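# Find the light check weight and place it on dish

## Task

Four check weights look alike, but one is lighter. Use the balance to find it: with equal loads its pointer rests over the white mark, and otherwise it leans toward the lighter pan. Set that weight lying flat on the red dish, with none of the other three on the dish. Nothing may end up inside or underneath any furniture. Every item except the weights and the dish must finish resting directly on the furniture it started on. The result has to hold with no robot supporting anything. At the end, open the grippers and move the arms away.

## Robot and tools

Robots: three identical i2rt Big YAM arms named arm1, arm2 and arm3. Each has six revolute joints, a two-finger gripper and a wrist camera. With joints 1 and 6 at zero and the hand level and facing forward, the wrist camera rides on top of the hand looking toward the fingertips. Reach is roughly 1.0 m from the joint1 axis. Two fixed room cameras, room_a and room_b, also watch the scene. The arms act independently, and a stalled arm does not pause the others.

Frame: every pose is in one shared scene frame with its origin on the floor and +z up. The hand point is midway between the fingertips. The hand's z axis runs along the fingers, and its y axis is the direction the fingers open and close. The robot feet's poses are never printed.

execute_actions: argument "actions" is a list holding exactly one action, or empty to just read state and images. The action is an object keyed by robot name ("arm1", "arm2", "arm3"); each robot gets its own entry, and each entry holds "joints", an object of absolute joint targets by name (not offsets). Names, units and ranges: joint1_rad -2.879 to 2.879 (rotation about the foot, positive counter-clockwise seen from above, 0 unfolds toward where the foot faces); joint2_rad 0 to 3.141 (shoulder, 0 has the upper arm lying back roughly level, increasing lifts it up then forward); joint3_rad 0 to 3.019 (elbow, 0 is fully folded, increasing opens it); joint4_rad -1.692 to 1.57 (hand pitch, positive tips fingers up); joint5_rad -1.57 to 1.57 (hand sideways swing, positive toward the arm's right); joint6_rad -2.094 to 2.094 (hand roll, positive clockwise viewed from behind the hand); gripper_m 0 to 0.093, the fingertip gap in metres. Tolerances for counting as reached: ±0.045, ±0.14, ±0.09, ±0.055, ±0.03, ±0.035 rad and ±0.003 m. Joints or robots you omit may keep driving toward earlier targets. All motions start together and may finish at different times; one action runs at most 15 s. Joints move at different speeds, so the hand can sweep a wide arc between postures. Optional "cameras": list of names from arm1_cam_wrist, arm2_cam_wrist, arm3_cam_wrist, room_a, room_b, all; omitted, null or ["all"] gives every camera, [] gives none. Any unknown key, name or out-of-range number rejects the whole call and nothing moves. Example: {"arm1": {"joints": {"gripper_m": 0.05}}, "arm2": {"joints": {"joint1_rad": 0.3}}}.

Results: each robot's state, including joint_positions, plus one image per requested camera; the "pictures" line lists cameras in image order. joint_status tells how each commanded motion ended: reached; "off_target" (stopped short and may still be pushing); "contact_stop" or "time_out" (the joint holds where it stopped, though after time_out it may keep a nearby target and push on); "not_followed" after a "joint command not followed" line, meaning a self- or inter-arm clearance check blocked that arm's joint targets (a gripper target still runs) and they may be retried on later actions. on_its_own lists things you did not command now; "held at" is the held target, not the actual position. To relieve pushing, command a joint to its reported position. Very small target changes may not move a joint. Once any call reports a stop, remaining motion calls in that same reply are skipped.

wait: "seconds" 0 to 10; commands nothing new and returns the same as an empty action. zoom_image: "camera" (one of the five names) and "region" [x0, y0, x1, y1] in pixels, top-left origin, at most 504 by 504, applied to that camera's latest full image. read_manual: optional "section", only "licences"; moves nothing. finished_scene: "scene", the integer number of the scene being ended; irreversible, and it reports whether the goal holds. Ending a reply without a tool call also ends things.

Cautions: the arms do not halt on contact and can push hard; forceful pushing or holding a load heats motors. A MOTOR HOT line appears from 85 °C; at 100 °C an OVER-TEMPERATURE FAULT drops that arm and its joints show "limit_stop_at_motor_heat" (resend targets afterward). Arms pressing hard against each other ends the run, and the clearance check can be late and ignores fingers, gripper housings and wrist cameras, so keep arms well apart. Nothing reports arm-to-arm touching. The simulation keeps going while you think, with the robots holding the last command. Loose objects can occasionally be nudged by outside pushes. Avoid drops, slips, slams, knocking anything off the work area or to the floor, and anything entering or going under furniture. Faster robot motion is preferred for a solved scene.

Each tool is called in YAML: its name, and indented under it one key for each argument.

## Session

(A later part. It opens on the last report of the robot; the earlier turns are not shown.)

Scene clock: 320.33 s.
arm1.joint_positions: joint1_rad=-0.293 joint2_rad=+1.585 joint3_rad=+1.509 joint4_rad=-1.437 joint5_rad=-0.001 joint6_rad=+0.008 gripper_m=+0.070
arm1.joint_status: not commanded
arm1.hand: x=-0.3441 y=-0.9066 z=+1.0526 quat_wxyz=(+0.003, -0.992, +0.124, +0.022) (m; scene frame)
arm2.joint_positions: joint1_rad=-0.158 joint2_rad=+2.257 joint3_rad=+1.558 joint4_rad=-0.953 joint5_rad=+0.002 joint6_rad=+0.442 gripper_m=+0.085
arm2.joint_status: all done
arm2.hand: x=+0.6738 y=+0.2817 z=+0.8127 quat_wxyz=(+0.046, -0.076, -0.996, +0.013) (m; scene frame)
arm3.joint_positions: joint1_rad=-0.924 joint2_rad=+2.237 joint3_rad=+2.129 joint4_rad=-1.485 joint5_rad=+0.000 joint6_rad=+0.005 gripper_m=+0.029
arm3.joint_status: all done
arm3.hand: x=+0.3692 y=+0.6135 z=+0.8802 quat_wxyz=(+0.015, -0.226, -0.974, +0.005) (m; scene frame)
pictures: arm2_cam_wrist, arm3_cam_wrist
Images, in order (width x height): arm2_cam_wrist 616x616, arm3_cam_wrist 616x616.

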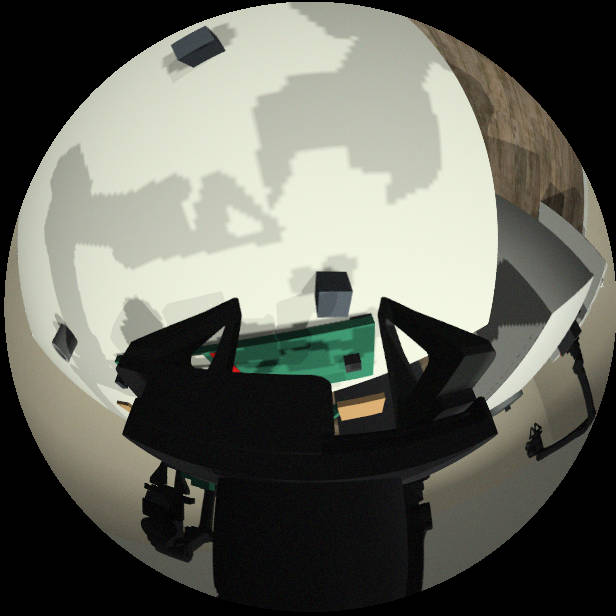

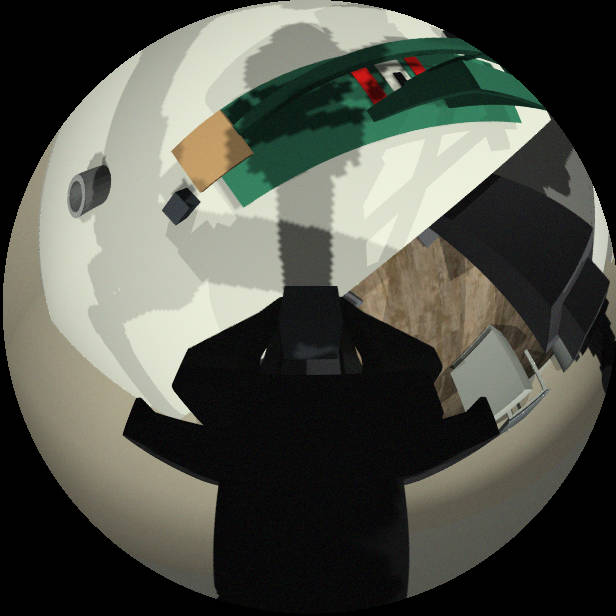

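execute_actions:
  actions:
    - {"arm3":{"joints":{"joint1_rad":-0.85,"joint2_rad":2.38,"joint3_rad":2.42,"joint4_rad":-1.5}},"arm2":{"joints":{"joint1_rad":-0.19,"joint2_rad":2.4,"joint3_rad":1.62,"joint4_rad":-0.85}}}
  cameras: ["arm2_cam_wrist","arm3_cam_wrist"]

Scene clock: 323.03 s.
arm1.joint_positions: joint1_rad=-0.293 joint2_rad=+1.585 joint3_rad=+1.509 joint4_rad=-1.437 joint5_rad=-0.001 joint6_rad=+0.008 gripper_m=+0.070
arm1.joint_status: not commanded
arm1.hand: x=-0.3441 y=-0.9066 z=+1.0526 quat_wxyz=(+0.003, -0.992, +0.124, +0.022) (m; scene frame)
arm2.joint_positions: joint1_rad=-0.188 joint2_rad=+2.393 joint3_rad=+1.599 joint4_rad=-0.859 joint5_rad=+0.001 joint6_rad=+0.444 gripper_m=+0.085
arm2.joint_status: all done
arm2.hand: x=+0.6834 y=+0.2673 z=+0.7439 quat_wxyz=(+0.046, -0.091, -0.995, +0.012) (m; scene frame)
arm3.joint_positions: joint1_rad=-0.844 joint2_rad=+2.390 joint3_rad=+2.342 joint4_rad=-1.489 joint5_rad=+0.000 joint6_rad=+0.005 gripper_m=+0.029
arm3.joint_status: all done
arm3.hand: x=+0.4387 y=+0.6447 z=+0.8554 quat_wxyz=(-0.013, -0.187, -0.982, +0.010) (m; scene frame)
pictures: arm2_cam_wrist, arm3_cam_wrist
Images, in order (width x height): arm2_cam_wrist 616x616, arm3_cam_wrist 616x616.

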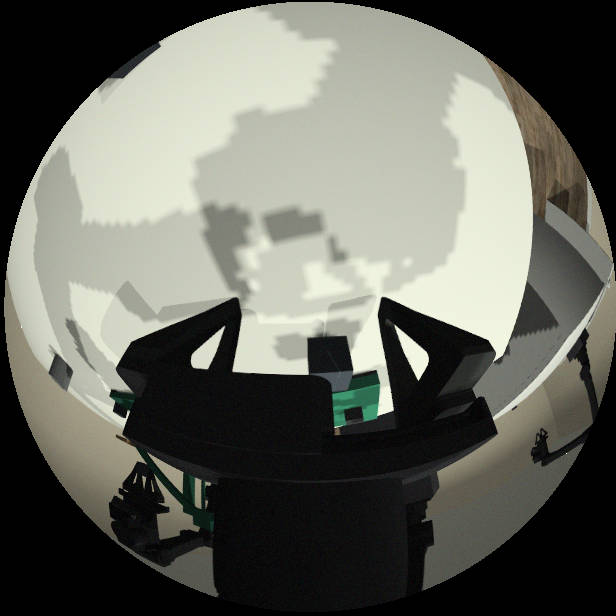

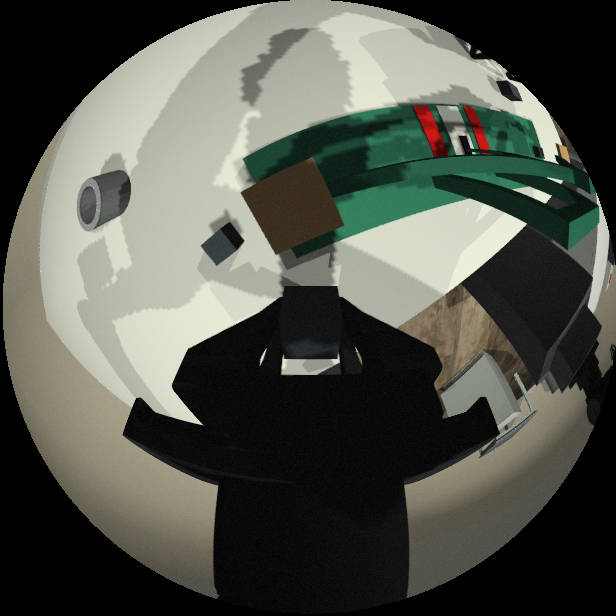

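execute_actions:
  actions:
    - {"arm3":{"joints":{"joint1_rad":-0.83,"joint2_rad":2.42,"joint3_rad":2.45,"joint4_rad":-1.35}},"arm2":{"joints":{"joint1_rad":-0.21,"joint4_rad":-1.0}}}
  cameras: ["arm2_cam_wrist","arm3_cam_wrist"]

Scene clock: 325.57 s.
arm1.joint_positions: joint1_rad=-0.293 joint2_rad=+1.585 joint3_rad=+1.509 joint4_rad=-1.437 joint5_rad=-0.001 joint6_rad=+0.008 gripper_m=+0.070
arm1.joint_status: not commanded
arm1.hand: x=-0.3441 y=-0.9066 z=+1.0526 quat_wxyz=(+0.003, -0.992, +0.124, +0.022) (m; scene frame)
arm2.joint_positions: joint1_rad=-0.203 joint2_rad=+2.393 joint3_rad=+1.599 joint4_rad=-0.987 joint5_rad=+0.001 joint6_rad=+0.444 gripper_m=+0.085
arm2.joint_status: all done
arm2.hand: x=+0.6557 y=+0.2512 z=+0.7488 quat_wxyz=(+0.106, -0.098, -0.989, +0.033) (m; scene frame)
arm3.joint_positions: joint1_rad=-0.838 joint2_rad=+2.414 joint3_rad=+2.370 joint4_rad=-1.372 joint5_rad=+0.000 joint6_rad=+0.005 gripper_m=+0.029
arm3.joint_status: all done
arm3.hand: x=+0.4725 y=+0.6366 z=+0.8516 quat_wxyz=(-0.072, -0.183, -0.980, +0.021) (m; scene frame)
pictures: arm2_cam_wrist, arm3_cam_wrist
Images, in order (width x height): arm2_cam_wrist 616x616, arm3_cam_wrist 616x616.

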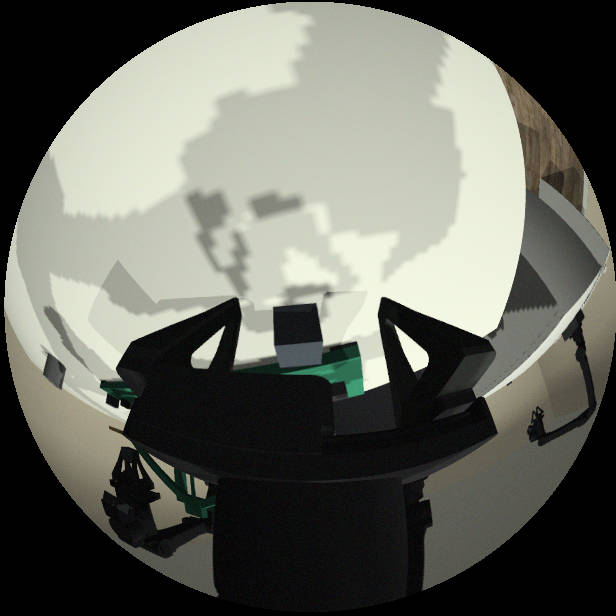

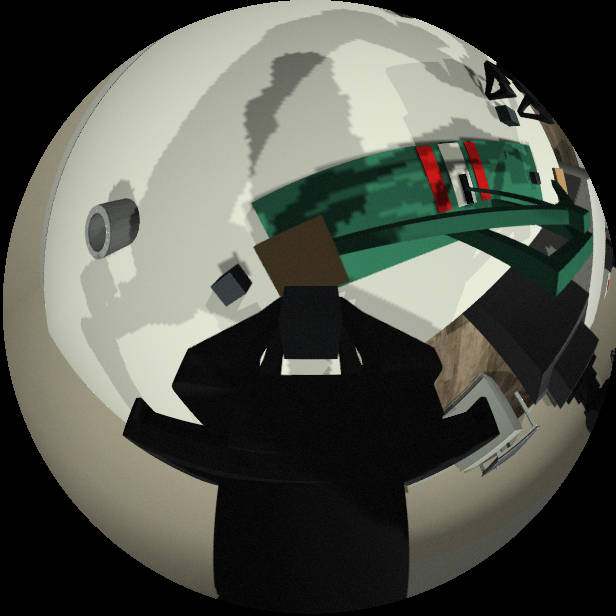

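execute_actions:
  actions:
    - {"arm3":{"joints":{"joint1_rad":-0.81,"joint2_rad":2.47,"joint3_rad":2.53,"joint4_rad":-1.3}},"arm2":{"joints":{"gripper_m":0.02}}}
  cameras: ["arm2_cam_wrist","arm3_cam_wrist"]

Scene clock: 327.43 s.
arm1.joint_positions: joint1_rad=-0.293 joint2_rad=+1.585 joint3_rad=+1.509 joint4_rad=-1.437 joint5_rad=-0.001 joint6_rad=+0.008 gripper_m=+0.070
arm1.joint_status: not commanded
arm1.hand: x=-0.3441 y=-0.9066 z=+1.0526 quat_wxyz=(+0.003, -0.992, +0.124, +0.022) (m; scene frame)
arm2.joint_positions: joint1_rad=-0.203 joint2_rad=+2.393 joint3_rad=+1.599 joint4_rad=-0.987 joint5_rad=+0.001 joint6_rad=+0.444 gripper_m=+0.020
arm2.joint_status: all done
arm2.hand: x=+0.6557 y=+0.2512 z=+0.7488 quat_wxyz=(+0.106, -0.098, -0.989, +0.033) (m; scene frame)
arm3.joint_positions: joint1_rad=-0.811 joint2_rad=+2.468 joint3_rad=+2.445 joint4_rad=-1.320 joint5_rad=+0.000 joint6_rad=+0.005 gripper_m=+0.029
arm3.joint_status: all done
arm3.hand: x=+0.5061 y=+0.6465 z=+0.8451 quat_wxyz=(-0.108, -0.169, -0.979, +0.026) (m; scene frame)
pictures: arm2_cam_wrist, arm3_cam_wrist
Images, in order (width x height): arm2_cam_wrist 616x616, arm3_cam_wrist 616x616.

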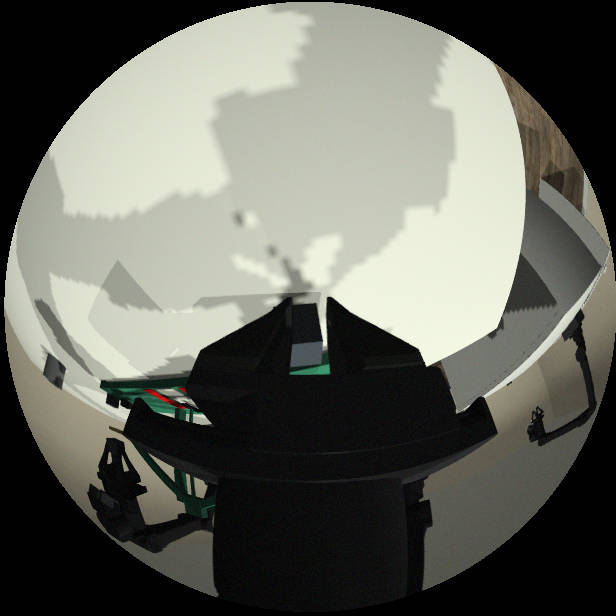

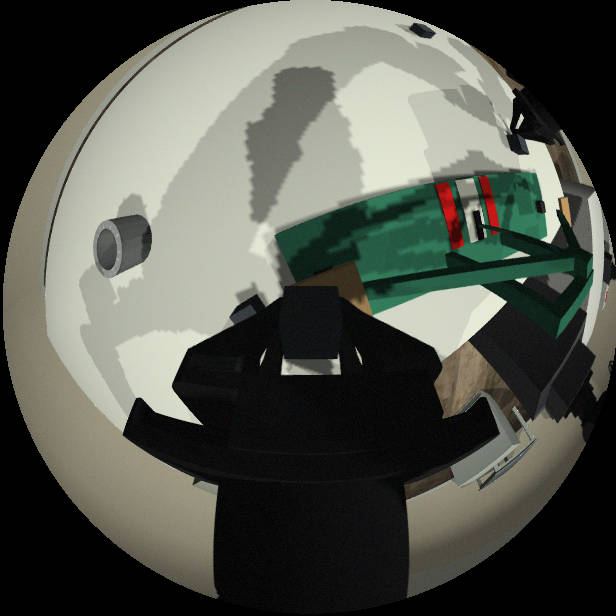

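execute_actions:
  actions:
    - {"arm3":{"joints":{"joint1_rad":-0.83,"joint2_rad":2.5}},"arm2":{"joints":{"gripper_m":0.085,"joint2_rad":2.46,"joint4_rad":-0.9}}}
  cameras: ["arm2_cam_wrist","arm3_cam_wrist"]

Scene clock: 329.63 s.
arm1.joint_positions: joint1_rad=-0.293 joint2_rad=+1.585 joint3_rad=+1.509 joint4_rad=-1.437 joint5_rad=-0.001 joint6_rad=+0.008 gripper_m=+0.070
arm1.joint_status: not commanded
arm1.hand: x=-0.3441 y=-0.9066 z=+1.0526 quat_wxyz=(+0.003, -0.992, +0.124, +0.022) (m; scene frame)
arm2.joint_positions: joint1_rad=-0.211 joint2_rad=+2.402 joint3_rad=+1.601 joint4_rad=-0.949 joint5_rad=-0.001 joint6_rad=+0.435 gripper_m=+0.085
arm2.joint_status: all done
arm2.hand: x=+0.6635 y=+0.2484 z=+0.7420 quat_wxyz=(+0.093, -0.098, -0.990, +0.027) (m; scene frame)
arm3.joint_positions: joint1_rad=-0.823 joint2_rad=+2.500 joint3_rad=+2.452 joint4_rad=-1.320 joint5_rad=-0.001 joint6_rad=+0.005 gripper_m=+0.029
arm3.joint_status: all done
arm3.hand: x=+0.5019 y=+0.6374 z=+0.8233 quat_wxyz=(-0.096, -0.175, -0.980, +0.024) (m; scene frame)
pictures: arm2_cam_wrist, arm3_cam_wrist
Images, in order (width x height): arm2_cam_wrist 616x616, arm3_cam_wrist 616x616.

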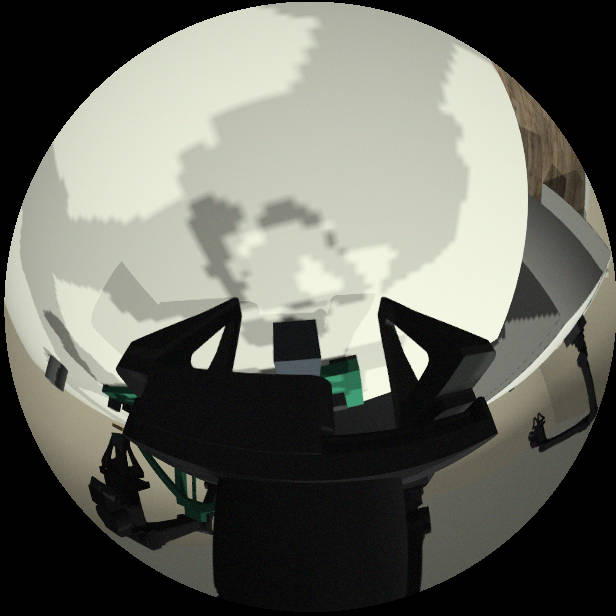

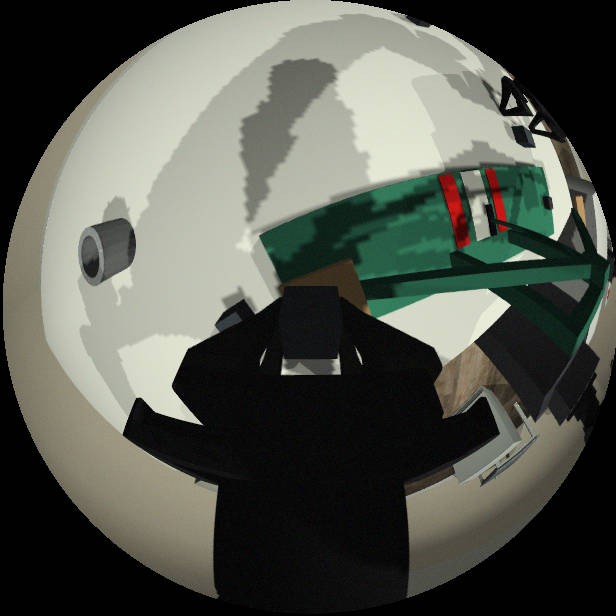

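execute_actions:
  actions:
    - {"arm3":{"joints":{"gripper_m":0.037}},"arm2":{"joints":{"gripper_m":0.02}}}
  cameras: ["arm2_cam_wrist"]

execute_actions:
  actions:
    - {"arm3":{"joints":{"gripper_m":0.06}}}
  cameras: ["arm3_cam_wrist"]

execute_actions:
  actions:
    - {"arm3":{"joints":{"joint2_rad":2.2,"joint3_rad":2.3,"joint4_rad":-1.4}}}
  cameras: ["arm3_cam_wrist"]

Scene clock: 331.77 s.
arm1.joint_positions: joint1_rad=-0.293 joint2_rad=+1.585 joint3_rad=+1.509 joint4_rad=-1.437 joint5_rad=-0.001 joint6_rad=+0.008 gripper_m=+0.070
arm1.joint_status: not commanded
arm1.hand: x=-0.3441 y=-0.9066 z=+1.0526 quat_wxyz=(+0.003, -0.992, +0.124, +0.022) (m; scene frame)
arm2.joint_positions: joint1_rad=-0.205 joint2_rad=+2.405 joint3_rad=+1.601 joint4_rad=-0.912 joint5_rad=-0.011 joint6_rad=+0.439 gripper_m=+0.020
arm2.joint_status: all done
arm2.hand: x=+0.6700 y=+0.2556 z=+0.7392 quat_wxyz=(+0.078, -0.098, -0.992, +0.017) (m; scene frame)
arm3.joint_positions: joint1_rad=-0.823 joint2_rad=+2.500 joint3_rad=+2.461 joint4_rad=-1.320 joint5_rad=+0.000 joint6_rad=+0.005 gripper_m=+0.037
arm3.joint_status: all done
arm3.hand: x=+0.5043 y=+0.6365 z=+0.8275 quat_wxyz=(-0.100, -0.175, -0.979, +0.025) (m; scene frame)
pictures: arm2_cam_wrist
Images, in order (width x height): arm2_cam_wrist 616x616.

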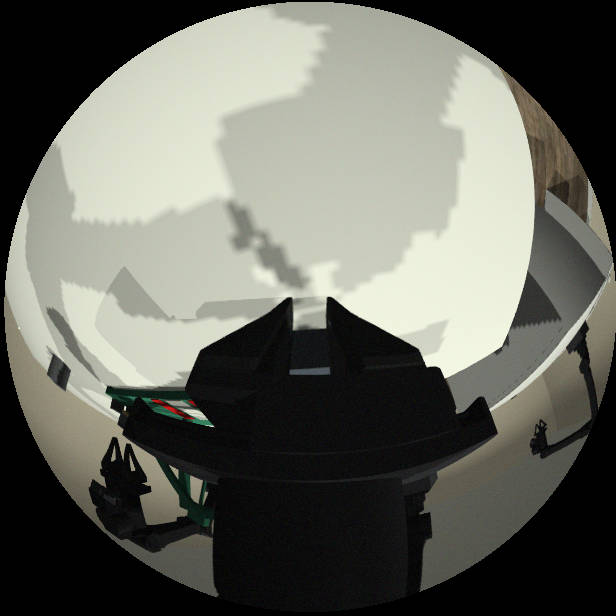

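Scene clock: 332.27 s.
arm1.joint_positions: joint1_rad=-0.293 joint2_rad=+1.585 joint3_rad=+1.509 joint4_rad=-1.437 joint5_rad=-0.001 joint6_rad=+0.008 gripper_m=+0.070
arm1.joint_status: not commanded
arm1.hand: x=-0.3441 y=-0.9066 z=+1.0526 quat_wxyz=(+0.003, -0.992, +0.124, +0.022) (m; scene frame)
arm2.joint_positions: joint1_rad=-0.205 joint2_rad=+2.405 joint3_rad=+1.601 joint4_rad=-0.912 joint5_rad=-0.011 joint6_rad=+0.440 gripper_m=+0.020
arm2.joint_status: not commanded
arm2.hand: x=+0.6700 y=+0.2556 z=+0.7392 quat_wxyz=(+0.078, -0.098, -0.992, +0.017) (m; scene frame)
arm3.joint_positions: joint1_rad=-0.823 joint2_rad=+2.500 joint3_rad=+2.461 joint4_rad=-1.320 joint5_rad=+0.000 joint6_rad=+0.005 gripper_m=+0.060
arm3.joint_status: all done
arm3.hand: x=+0.5043 y=+0.6365 z=+0.8275 quat_wxyz=(-0.100, -0.175, -0.979, +0.025) (m; scene frame)
pictures: arm3_cam_wrist
Images, in order (width x height): arm3_cam_wrist 616x616.

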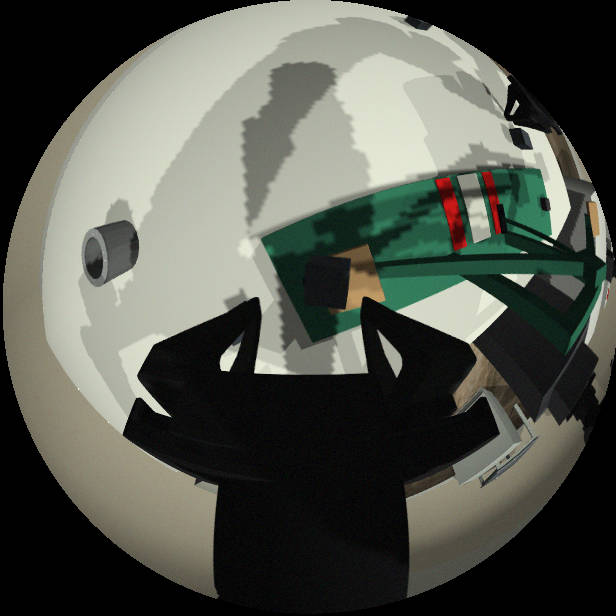

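Scene clock: 333.77 s.
arm1.joint_positions: joint1_rad=-0.293 joint2_rad=+1.585 joint3_rad=+1.509 joint4_rad=-1.437 joint5_rad=-0.001 joint6_rad=+0.008 gripper_m=+0.070
arm1.joint_status: not commanded
arm1.hand: x=-0.3441 y=-0.9066 z=+1.0526 quat_wxyz=(+0.003, -0.992, +0.124, +0.022) (m; scene frame)
arm2.joint_positions: joint1_rad=-0.205 joint2_rad=+2.405 joint3_rad=+1.601 joint4_rad=-0.912 joint5_rad=-0.011 joint6_rad=+0.440 gripper_m=+0.020
arm2.joint_status: not commanded
arm2.hand: x=+0.6700 y=+0.2556 z=+0.7392 quat_wxyz=(+0.078, -0.098, -0.992, +0.017) (m; scene frame)
arm3.joint_positions: joint1_rad=-0.823 joint2_rad=+2.184 joint3_rad=+2.309 joint4_rad=-1.386 joint5_rad=+0.000 joint6_rad=+0.005 gripper_m=+0.060
arm3.joint_status: all done
arm3.hand: x=+0.4591 y=+0.6557 z=+0.9943 quat_wxyz=(-0.148, -0.173, -0.973, +0.033) (m; scene frame)
pictures: arm3_cam_wrist
Images, in order (width x height): arm3_cam_wrist 616x616.

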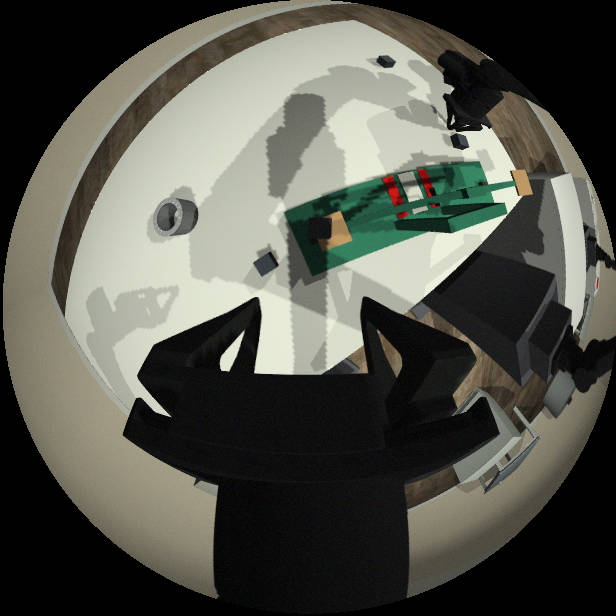

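execute_actions:
  actions:
    - {"arm2":{"joints":{"gripper_m":0.085,"joint2_rad":2.33,"joint3_rad":1.5,"joint4_rad":-0.95}}}
  cameras: ["arm2_cam_wrist"]

Scene clock: 335.87 s.
arm1.joint_positions: joint1_rad=-0.293 joint2_rad=+1.585 joint3_rad=+1.509 joint4_rad=-1.437 joint5_rad=-0.001 joint6_rad=+0.008 gripper_m=+0.070
arm1.joint_status: not commanded
arm1.hand: x=-0.3441 y=-0.9066 z=+1.0526 quat_wxyz=(+0.003, -0.992, +0.124, +0.022) (m; scene frame)
arm2.joint_positions: joint1_rad=-0.213 joint2_rad=+2.339 joint3_rad=+1.507 joint4_rad=-0.942 joint5_rad=+0.003 joint6_rad=+0.442 gripper_m=+0.085
arm2.joint_status: all done
arm2.hand: x=+0.6370 y=+0.2401 z=+0.7559 quat_wxyz=(+0.103, -0.102, -0.989, +0.033) (m; scene frame)
arm3.joint_positions: joint1_rad=-0.823 joint2_rad=+2.184 joint3_rad=+2.309 joint4_rad=-1.386 joint5_rad=+0.000 joint6_rad=+0.005 gripper_m=+0.060
arm3.joint_status: not commanded
arm3.hand: x=+0.4591 y=+0.6557 z=+0.9943 quat_wxyz=(-0.148, -0.173, -0.973, +0.033) (m; scene frame)
pictures: arm2_cam_wrist
Images, in order (width x height): arm2_cam_wrist 616x616.

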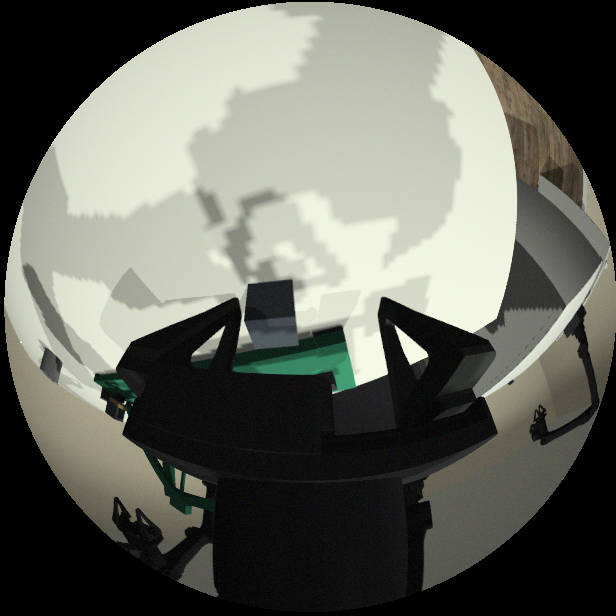

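Shift left 2 cm and slightly forward.

execute_actions:
  actions:
    - {"arm2":{"joints":{"joint1_rad":-0.165,"joint4_rad":-0.88}}}
  cameras: ["arm2_cam_wrist"]

execute_actions:
  actions:
    - {"arm2":{"joints":{"gripper_m":0.02}}}
  cameras: ["arm2_cam_wrist"]

Scene clock: 337.93 s.
arm1.joint_positions: joint1_rad=-0.293 joint2_rad=+1.585 joint3_rad=+1.509 joint4_rad=-1.437 joint5_rad=-0.001 joint6_rad=+0.008 gripper_m=+0.070
arm1.joint_status: not commanded
arm1.hand: x=-0.3441 y=-0.9066 z=+1.0526 quat_wxyz=(+0.003, -0.992, +0.124, +0.022) (m; scene frame)
arm2.joint_positions: joint1_rad=-0.162 joint2_rad=+2.339 joint3_rad=+1.507 joint4_rad=-0.892 joint5_rad=+0.002 joint6_rad=+0.442 gripper_m=+0.085
arm2.joint_status: all done
arm2.hand: x=+0.6415 y=+0.2705 z=+0.7538 quat_wxyz=(+0.079, -0.077, -0.994, +0.026) (m; scene frame)
arm3.joint_positions: joint1_rad=-0.823 joint2_rad=+2.184 joint3_rad=+2.309 joint4_rad=-1.386 joint5_rad=+0.000 joint6_rad=+0.005 gripper_m=+0.060
arm3.joint_status: not commanded
arm3.hand: x=+0.4591 y=+0.6557 z=+0.9943 quat_wxyz=(-0.148, -0.173, -0.973, +0.033) (m; scene frame)
pictures: arm2_cam_wrist
Images, in order (width x height): arm2_cam_wrist 616x616.

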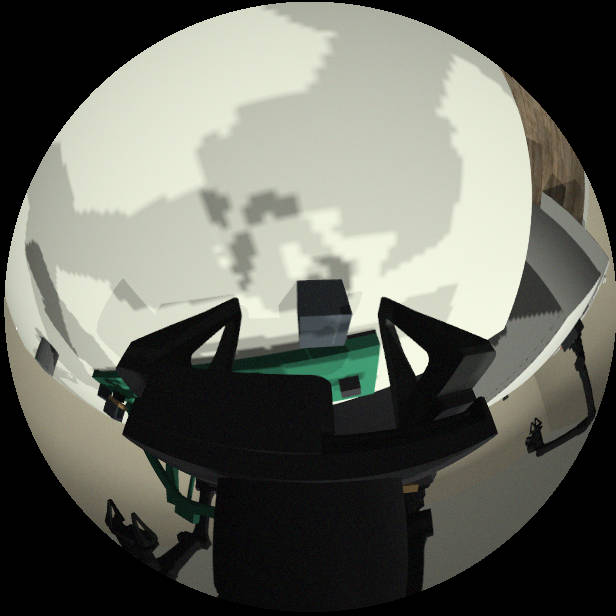

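Scene clock: 338.57 s.
arm1.joint_positions: joint1_rad=-0.293 joint2_rad=+1.585 joint3_rad=+1.509 joint4_rad=-1.437 joint5_rad=-0.001 joint6_rad=+0.008 gripper_m=+0.070
arm1.joint_status: not commanded
arm1.hand: x=-0.3441 y=-0.9066 z=+1.0526 quat_wxyz=(+0.003, -0.992, +0.124, +0.022) (m; scene frame)
arm2.joint_positions: joint1_rad=-0.162 joint2_rad=+2.339 joint3_rad=+1.507 joint4_rad=-0.892 joint5_rad=+0.002 joint6_rad=+0.443 gripper_m=+0.028
arm2.joint_status: gripper_m off_target (ended at +0.028, target +0.020)
arm2.hand: x=+0.6416 y=+0.2705 z=+0.7538 quat_wxyz=(+0.079, -0.078, -0.994, +0.026) (m; scene frame)
arm3.joint_positions: joint1_rad=-0.823 joint2_rad=+2.184 joint3_rad=+2.309 joint4_rad=-1.386 joint5_rad=+0.000 joint6_rad=+0.005 gripper_m=+0.060
arm3.joint_status: not commanded
arm3.hand: x=+0.4591 y=+0.6557 z=+0.9943 quat_wxyz=(-0.148, -0.173, -0.973, +0.033) (m; scene frame)
pictures: arm2_cam_wrist
Images, in order (width x height): arm2_cam_wrist 616x616.

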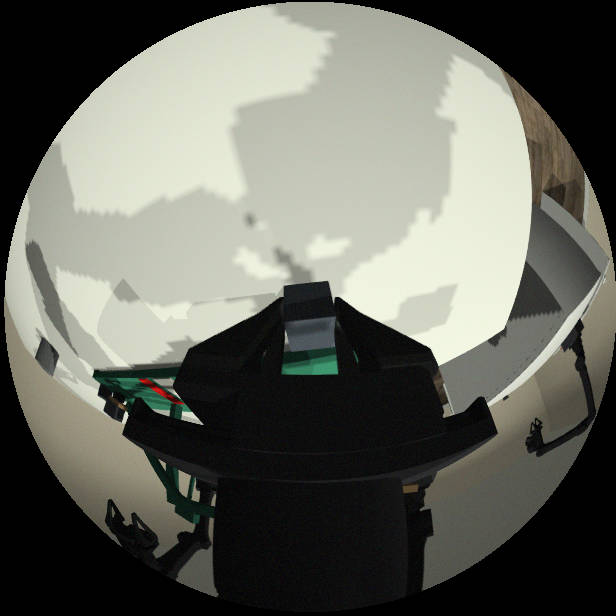

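execute_actions:
  actions:
    - {"arm2":{"joints":{"joint2_rad":1.9,"joint3_rad":1.25,"joint4_rad":-0.9,"joint6_rad":0}}}
  cameras: []

execute_actions:
  actions:
    - {"arm2":{"joints":{"joint1_rad":-0.15,"joint2_rad":1.92,"joint3_rad":1.08,"joint4_rad":-0.74}}}
  cameras: ["arm2_cam_wrist","room_a"]

Scene clock: 341.50 s.
arm1.joint_positions: joint1_rad=-0.293 joint2_rad=+1.585 joint3_rad=+1.509 joint4_rad=-1.437 joint5_rad=-0.001 joint6_rad=+0.008 gripper_m=+0.070
arm1.joint_status: not commanded
arm1.hand: x=-0.3441 y=-0.9066 z=+1.0526 quat_wxyz=(+0.003, -0.992, +0.124, +0.022) (m; scene frame)
arm2.joint_positions: joint1_rad=-0.162 joint2_rad=+1.889 joint3_rad=+1.254 joint4_rad=-0.894 joint5_rad=+0.001 joint6_rad=+0.009 gripper_m=+0.028
arm2.joint_status: all done
arm2.hand: x=+0.6145 y=+0.2609 z=+0.9203 quat_wxyz=(-0.014, +0.138, -0.990, -0.007) (m; scene frame)
arm3.joint_positions: joint1_rad=-0.823 joint2_rad=+2.184 joint3_rad=+2.309 joint4_rad=-1.386 joint5_rad=+0.000 joint6_rad=+0.005 gripper_m=+0.060
arm3.joint_status: not commanded
arm3.hand: x=+0.4591 y=+0.6557 z=+0.9943 quat_wxyz=(-0.148, -0.173, -0.973, +0.033) (m; scene frame)
pictures: none
No camera images: the call's "cameras" was empty. Leave "cameras" out to get every camera's image.

Scene clock: 342.53 s.
arm1.joint_positions: joint1_rad=-0.293 joint2_rad=+1.585 joint3_rad=+1.509 joint4_rad=-1.437 joint5_rad=-0.001 joint6_rad=+0.008 gripper_m=+0.070
arm1.joint_status: not commanded
arm1.hand: x=-0.3441 y=-0.9066 z=+1.0526 quat_wxyz=(+0.003, -0.992, +0.124, +0.022) (m; scene frame)
arm2.joint_positions: joint1_rad=-0.161 joint2_rad=+1.911 joint3_rad=+1.094 joint4_rad=-0.742 joint5_rad=+0.000 joint6_rad=+0.009 gripper_m=+0.028
arm2.joint_status: all done
arm2.hand: x=+0.5692 y=+0.2491 z=+0.8648 quat_wxyz=(+0.001, +0.139, -0.990, -0.005) (m; scene frame)
arm3.joint_positions: joint1_rad=-0.823 joint2_rad=+2.184 joint3_rad=+2.309 joint4_rad=-1.386 joint5_rad=+0.000 joint6_rad=+0.005 gripper_m=+0.060
arm3.joint_status: not commanded
arm3.hand: x=+0.4591 y=+0.6557 z=+0.9943 quat_wxyz=(-0.148, -0.173, -0.973, +0.033) (m; scene frame)
pictures: arm2_cam_wrist, room_a
Images, in order (width x height): arm2_cam_wrist 616x616, room_a 896x504.

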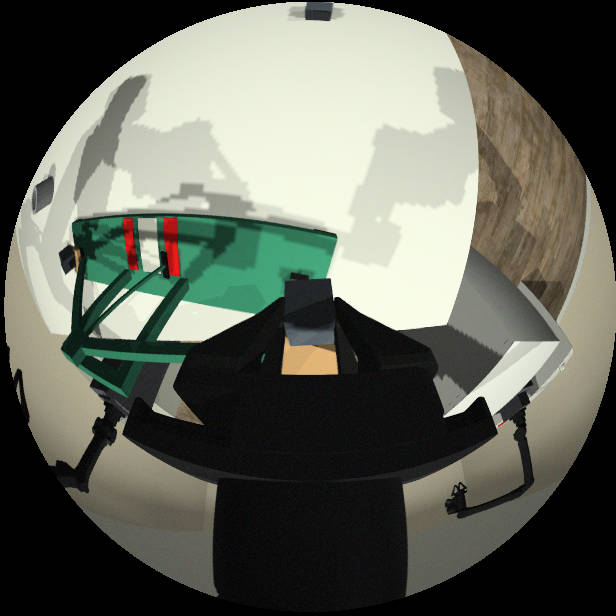

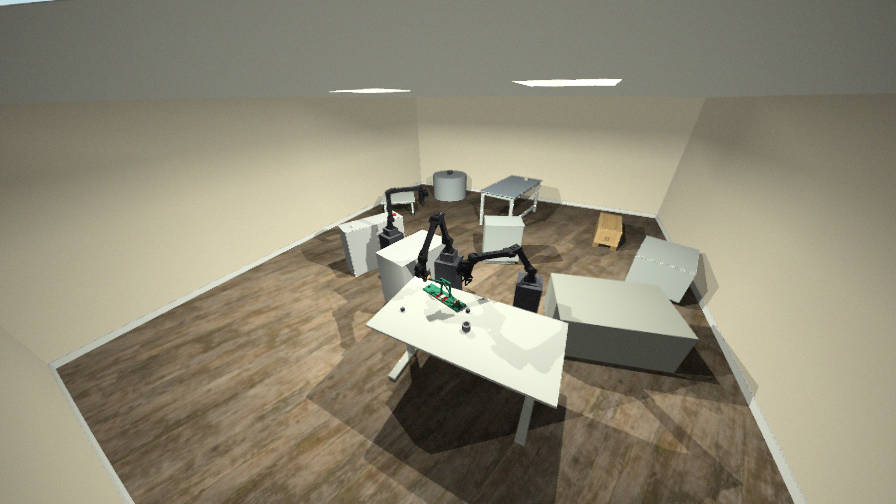

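execute_actions:
  actions:
    - {"arm2":{"joints":{"joint2_rad":1.86,"joint3_rad":0.99,"joint4_rad":-0.7}}}
  cameras: ["arm2_cam_wrist"]

Scene clock: 344.30 s.
arm1.joint_positions: joint1_rad=-0.293 joint2_rad=+1.585 joint3_rad=+1.509 joint4_rad=-1.437 joint5_rad=-0.001 joint6_rad=+0.008 gripper_m=+0.070
arm1.joint_status: not commanded
arm1.hand: x=-0.3441 y=-0.9066 z=+1.0526 quat_wxyz=(+0.003, -0.992, +0.124, +0.022) (m; scene frame)
arm2.joint_positions: joint1_rad=-0.161 joint2_rad=+1.855 joint3_rad=+1.034 joint4_rad=-0.673 joint5_rad=+0.003 joint6_rad=+0.009 gripper_m=+0.028
arm2.joint_status: all done
arm2.hand: x=+0.5653 y=+0.2473 z=+0.8747 quat_wxyz=(-0.031, +0.139, -0.990, -0.009) (m; scene frame)
arm3.joint_positions: joint1_rad=-0.823 joint2_rad=+2.184 joint3_rad=+2.309 joint4_rad=-1.386 joint5_rad=+0.000 joint6_rad=+0.005 gripper_m=+0.060
arm3.joint_status: not commanded
arm3.hand: x=+0.4591 y=+0.6557 z=+0.9943 quat_wxyz=(-0.148, -0.173, -0.973, +0.033) (m; scene frame)
pictures: arm2_cam_wrist
Images, in order (width x height): arm2_cam_wrist 616x616.

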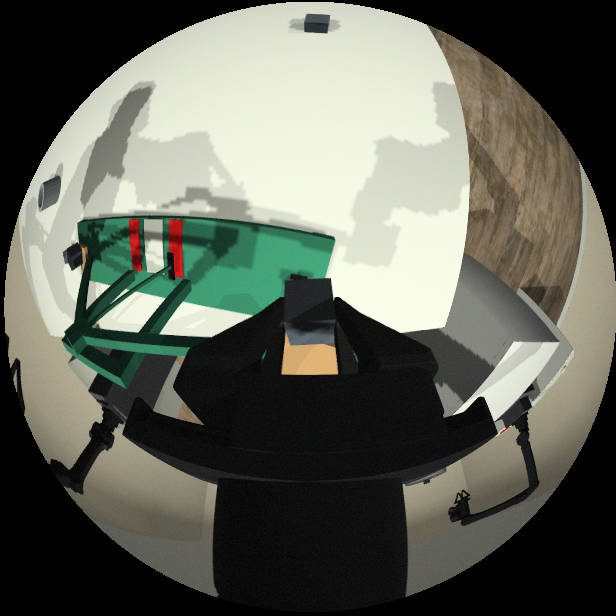

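execute_actions:
  actions:
    - {"arm2":{"joints":{"joint4_rad":-0.8,"joint3_rad":1.0}}}
  cameras: ["arm2_cam_wrist"]

Scene clock: 347.50 s.
arm1.joint_positions: joint1_rad=-0.293 joint2_rad=+1.585 joint3_rad=+1.509 joint4_rad=-1.437 joint5_rad=-0.001 joint6_rad=+0.008 gripper_m=+0.070
arm1.joint_status: not commanded
arm1.hand: x=-0.3441 y=-0.9066 z=+1.0526 quat_wxyz=(+0.003, -0.992, +0.124, +0.022) (m; scene frame)
arm2.joint_positions: joint1_rad=-0.160 joint2_rad=+1.855 joint3_rad=+1.040 joint4_rad=-0.709 joint5_rad=+0.001 joint6_rad=+0.009 gripper_m=+0.028
arm2.joint_status: joint4_rad time_out (moved -0.036 of -0.127); the others done
arm2.on_its_own: joint4_rad reads -0.709 and still pushes toward -0.800 since a time_out
arm2.hand: x=+0.5599 y=+0.2464 z=+0.8759 quat_wxyz=(-0.016, +0.139, -0.990, -0.007) (m; scene frame)
arm3.joint_positions: joint1_rad=-0.823 joint2_rad=+2.184 joint3_rad=+2.309 joint4_rad=-1.386 joint5_rad=+0.000 joint6_rad=+0.005 gripper_m=+0.060
arm3.joint_status: not commanded
arm3.hand: x=+0.4591 y=+0.6557 z=+0.9943 quat_wxyz=(-0.148, -0.173, -0.973, +0.033) (m; scene frame)
pictures: arm2_cam_wrist
Images, in order (width x height): arm2_cam_wrist 616x616.

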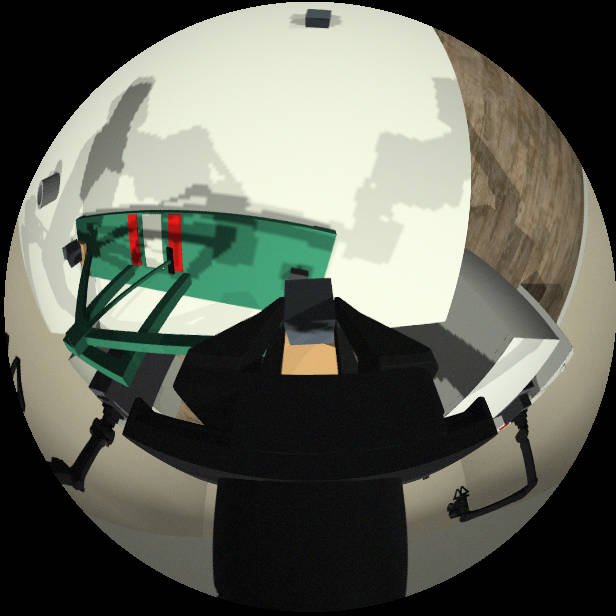

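execute_actions:
  actions:
    - {"arm2":{"joints":{"joint4_rad":-0.66,"joint2_rad":2.02}}}
  cameras: ["arm2_cam_wrist"]

Scene clock: 349.47 s.
arm1.joint_positions: joint1_rad=-0.293 joint2_rad=+1.585 joint3_rad=+1.509 joint4_rad=-1.437 joint5_rad=-0.001 joint6_rad=+0.008 gripper_m=+0.070
arm1.joint_status: not commanded
arm1.hand: x=-0.3441 y=-0.9066 z=+1.0526 quat_wxyz=(+0.003, -0.992, +0.124, +0.022) (m; scene frame)
arm2.joint_positions: joint1_rad=-0.143 joint2_rad=+1.982 joint3_rad=+1.058 joint4_rad=-0.606 joint5_rad=-0.011 joint6_rad=+0.012 gripper_m=+0.028
arm2.joint_status: all done
arm2.hand: x=+0.5646 y=+0.2589 z=+0.8245 quat_wxyz=(-0.012, +0.146, -0.989, -0.013) (m; scene frame)
arm3.joint_positions: joint1_rad=-0.823 joint2_rad=+2.184 joint3_rad=+2.309 joint4_rad=-1.386 joint5_rad=+0.000 joint6_rad=+0.005 gripper_m=+0.060
arm3.joint_status: not commanded
arm3.hand: x=+0.4591 y=+0.6557 z=+0.9943 quat_wxyz=(-0.148, -0.173, -0.973, +0.033) (m; scene frame)
pictures: arm2_cam_wrist
Images, in order (width x height): arm2_cam_wrist 616x616.

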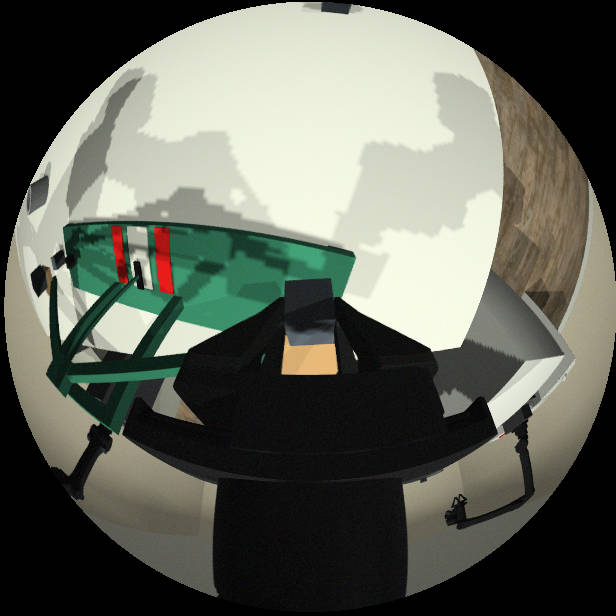

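Pan levelled. Release.

execute_actions:
  actions:
    - {"arm2":{"joints":{"gripper_m":0.036}}}
  cameras: []

execute_actions:
  actions:
    - {"arm2":{"joints":{"gripper_m":0.065}}}
  cameras: ["arm2_cam_wrist"]

execute_actions:
  actions:
    - {"arm2":{"joints":{"joint2_rad":1.7,"joint3_rad":1.1,"joint4_rad":-0.95}}}
  cameras: ["arm2_cam_wrist"]

wait:
  seconds: 2

Scene clock: 351.23 s.
arm1.joint_positions: joint1_rad=-0.293 joint2_rad=+1.585 joint3_rad=+1.509 joint4_rad=-1.437 joint5_rad=-0.001 joint6_rad=+0.008 gripper_m=+0.070
arm1.joint_status: not commanded
arm1.hand: x=-0.3441 y=-0.9066 z=+1.0526 quat_wxyz=(+0.003, -0.992, +0.124, +0.022) (m; scene frame)
arm2.joint_positions: joint1_rad=-0.142 joint2_rad=+1.983 joint3_rad=+1.034 joint4_rad=-0.626 joint5_rad=-0.008 joint6_rad=+0.006 gripper_m=+0.036
arm2.joint_status: all done
arm2.hand: x=+0.5470 y=+0.2536 z=+0.8185 quat_wxyz=(+0.010, +0.150, -0.989, -0.008) (m; scene frame)
arm3.joint_positions: joint1_rad=-0.823 joint2_rad=+2.184 joint3_rad=+2.309 joint4_rad=-1.386 joint5_rad=+0.000 joint6_rad=+0.005 gripper_m=+0.060
arm3.joint_status: not commanded
arm3.hand: x=+0.4591 y=+0.6557 z=+0.9943 quat_wxyz=(-0.148, -0.173, -0.973, +0.033) (m; scene frame)
pictures: none
No camera images: the call's "cameras" was empty. Leave "cameras" out to get every camera's image.

Scene clock: 351.83 s.
arm1.joint_positions: joint1_rad=-0.293 joint2_rad=+1.585 joint3_rad=+1.509 joint4_rad=-1.437 joint5_rad=-0.001 joint6_rad=+0.008 gripper_m=+0.070
arm1.joint_status: not commanded
arm1.hand: x=-0.3441 y=-0.9066 z=+1.0526 quat_wxyz=(+0.003, -0.992, +0.124, +0.022) (m; scene frame)
arm2.joint_positions: joint1_rad=-0.148 joint2_rad=+1.983 joint3_rad=+1.031 joint4_rad=-0.632 joint5_rad=+0.001 joint6_rad=+0.005 gripper_m=+0.065
arm2.joint_status: all done
arm2.hand: x=+0.5452 y=+0.2486 z=+0.8178 quat_wxyz=(+0.014, +0.147, -0.989, -0.003) (m; scene frame)
arm3.joint_positions: joint1_rad=-0.823 joint2_rad=+2.184 joint3_rad=+2.309 joint4_rad=-1.386 joint5_rad=+0.000 joint6_rad=+0.005 gripper_m=+0.060
arm3.joint_status: not commanded
arm3.hand: x=+0.4591 y=+0.6557 z=+0.9943 quat_wxyz=(-0.148, -0.173, -0.973, +0.033) (m; scene frame)
pictures: arm2_cam_wrist
Images, in order (width x height): arm2_cam_wrist 616x616.

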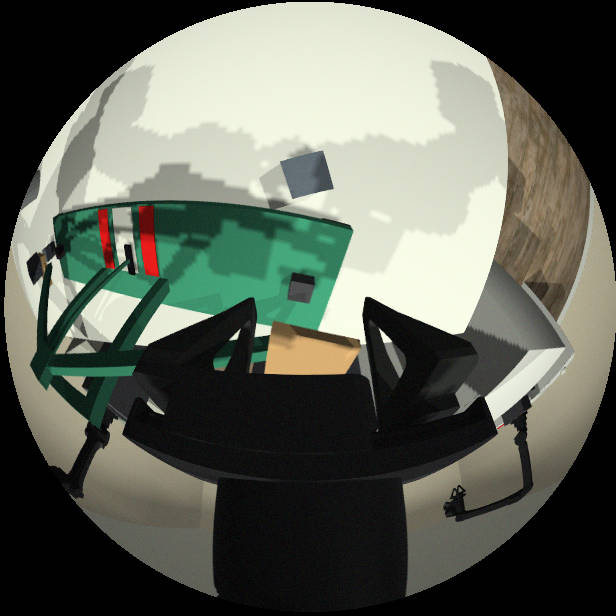

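Scene clock: 353.00 s.
arm1.joint_positions: joint1_rad=-0.293 joint2_rad=+1.585 joint3_rad=+1.509 joint4_rad=-1.437 joint5_rad=-0.001 joint6_rad=+0.008 gripper_m=+0.070
arm1.joint_status: not commanded
arm1.hand: x=-0.3441 y=-0.9066 z=+1.0526 quat_wxyz=(+0.003, -0.992, +0.124, +0.022) (m; scene frame)
arm2.joint_positions: joint1_rad=-0.152 joint2_rad=+1.680 joint3_rad=+1.071 joint4_rad=-0.937 joint5_rad=+0.003 joint6_rad=+0.005 gripper_m=+0.065
arm2.joint_status: all done
arm2.hand: x=+0.5440 y=+0.2440 z=+0.9600 quat_wxyz=(-0.005, +0.145, -0.989, -0.005) (m; scene frame)
arm3.joint_positions: joint1_rad=-0.823 joint2_rad=+2.184 joint3_rad=+2.309 joint4_rad=-1.386 joint5_rad=+0.000 joint6_rad=+0.005 gripper_m=+0.060
arm3.joint_status: not commanded
arm3.hand: x=+0.4591 y=+0.6557 z=+0.9943 quat_wxyz=(-0.148, -0.173, -0.973, +0.033) (m; scene frame)
pictures: arm2_cam_wrist
Images, in order (width x height): arm2_cam_wrist 616x616.

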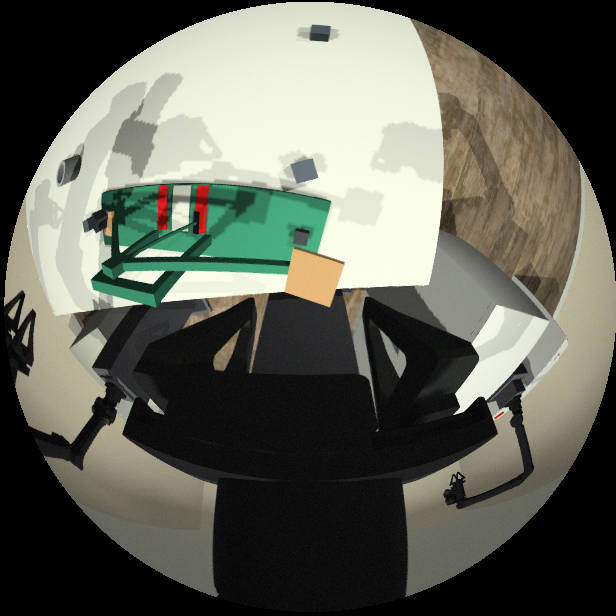

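Scene clock: 355.00 s.
arm1.joint_positions: joint1_rad=-0.293 joint2_rad=+1.585 joint3_rad=+1.509 joint4_rad=-1.437 joint5_rad=-0.001 joint6_rad=+0.008 gripper_m=+0.070
arm1.joint_status: not commanded
arm1.hand: x=-0.3441 y=-0.9066 z=+1.0526 quat_wxyz=(+0.003, -0.992, +0.124, +0.022) (m; scene frame)
arm2.joint_positions: joint1_rad=-0.152 joint2_rad=+1.680 joint3_rad=+1.071 joint4_rad=-0.937 joint5_rad=+0.003 joint6_rad=+0.005 gripper_m=+0.065
arm2.joint_status: all done
arm2.hand: x=+0.5440 y=+0.2440 z=+0.9600 quat_wxyz=(-0.005, +0.145, -0.989, -0.005) (m; scene frame)
arm3.joint_positions: joint1_rad=-0.823 joint2_rad=+2.184 joint3_rad=+2.309 joint4_rad=-1.386 joint5_rad=+0.000 joint6_rad=+0.005 gripper_m=+0.060
arm3.joint_status: not commanded
arm3.hand: x=+0.4591 y=+0.6557 z=+0.9943 quat_wxyz=(-0.148, -0.173, -0.973, +0.033) (m; scene frame)
wait: 2.00 s; at rest by 0.27 s
pictures: arm1_cam_wrist, arm2_cam_wrist, arm3_cam_wrist, room_a, room_b
Images, in order (width x height): arm1_cam_wrist 616x616, arm2_cam_wrist 616x616, arm3_cam_wrist 616x616, room_a 896x504, room_b 896x504.

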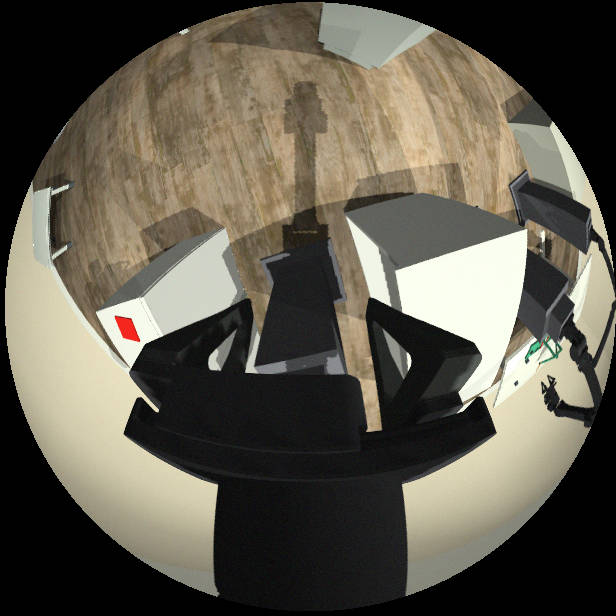

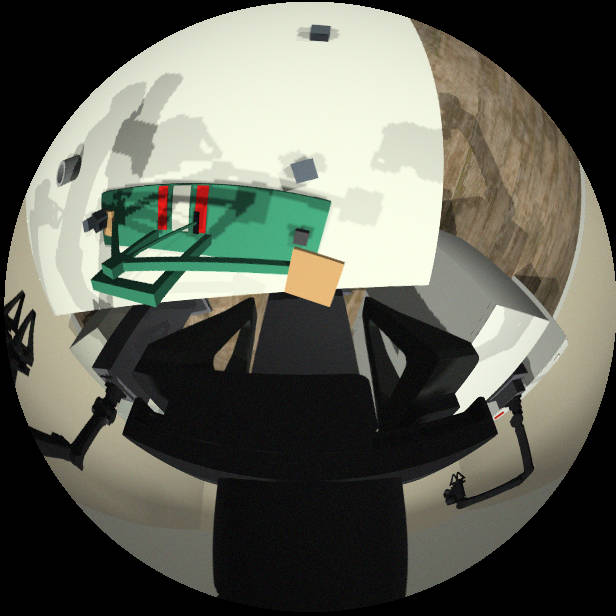

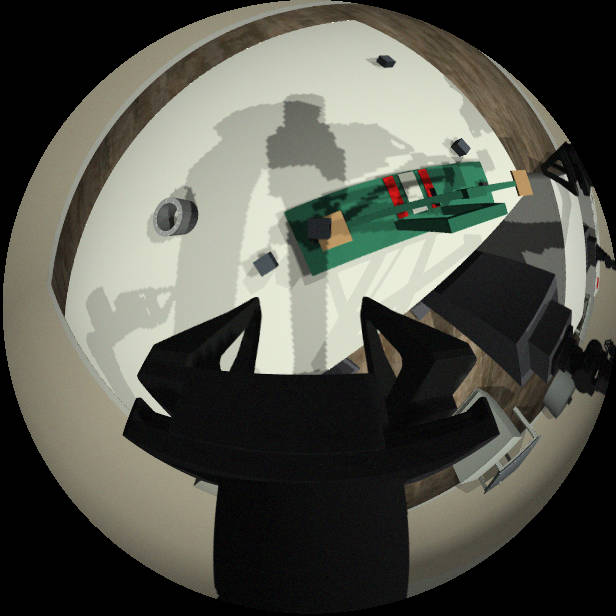

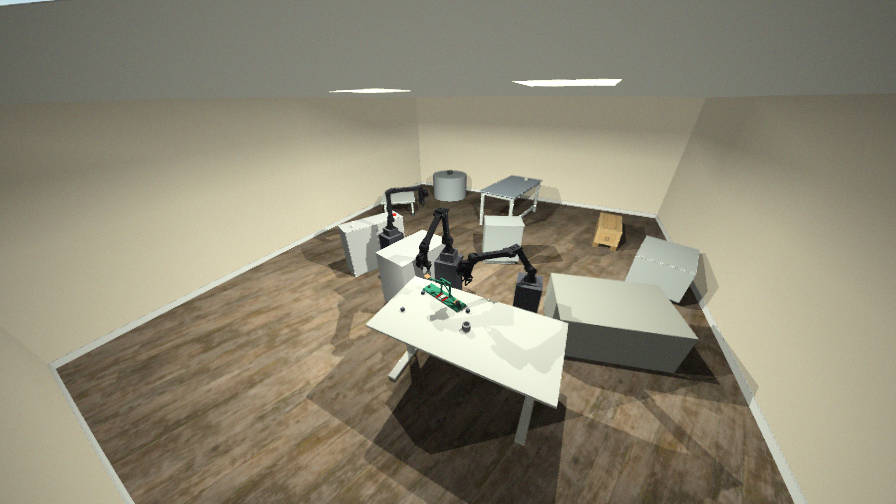

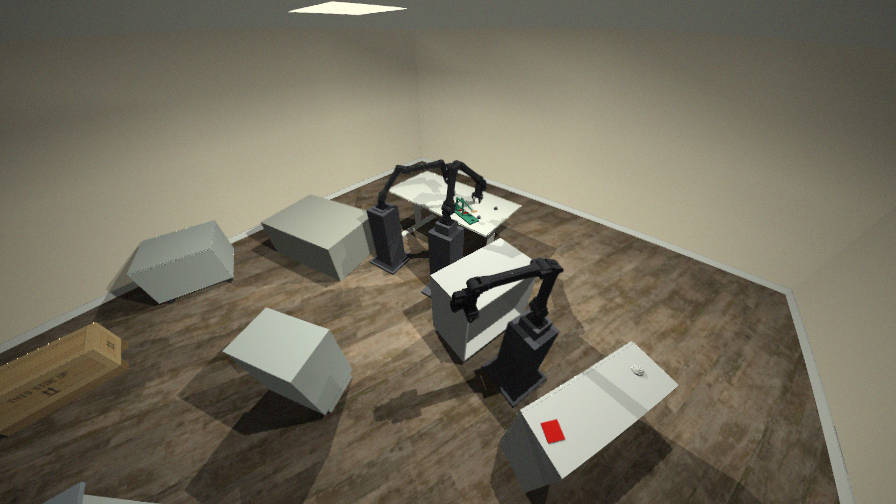

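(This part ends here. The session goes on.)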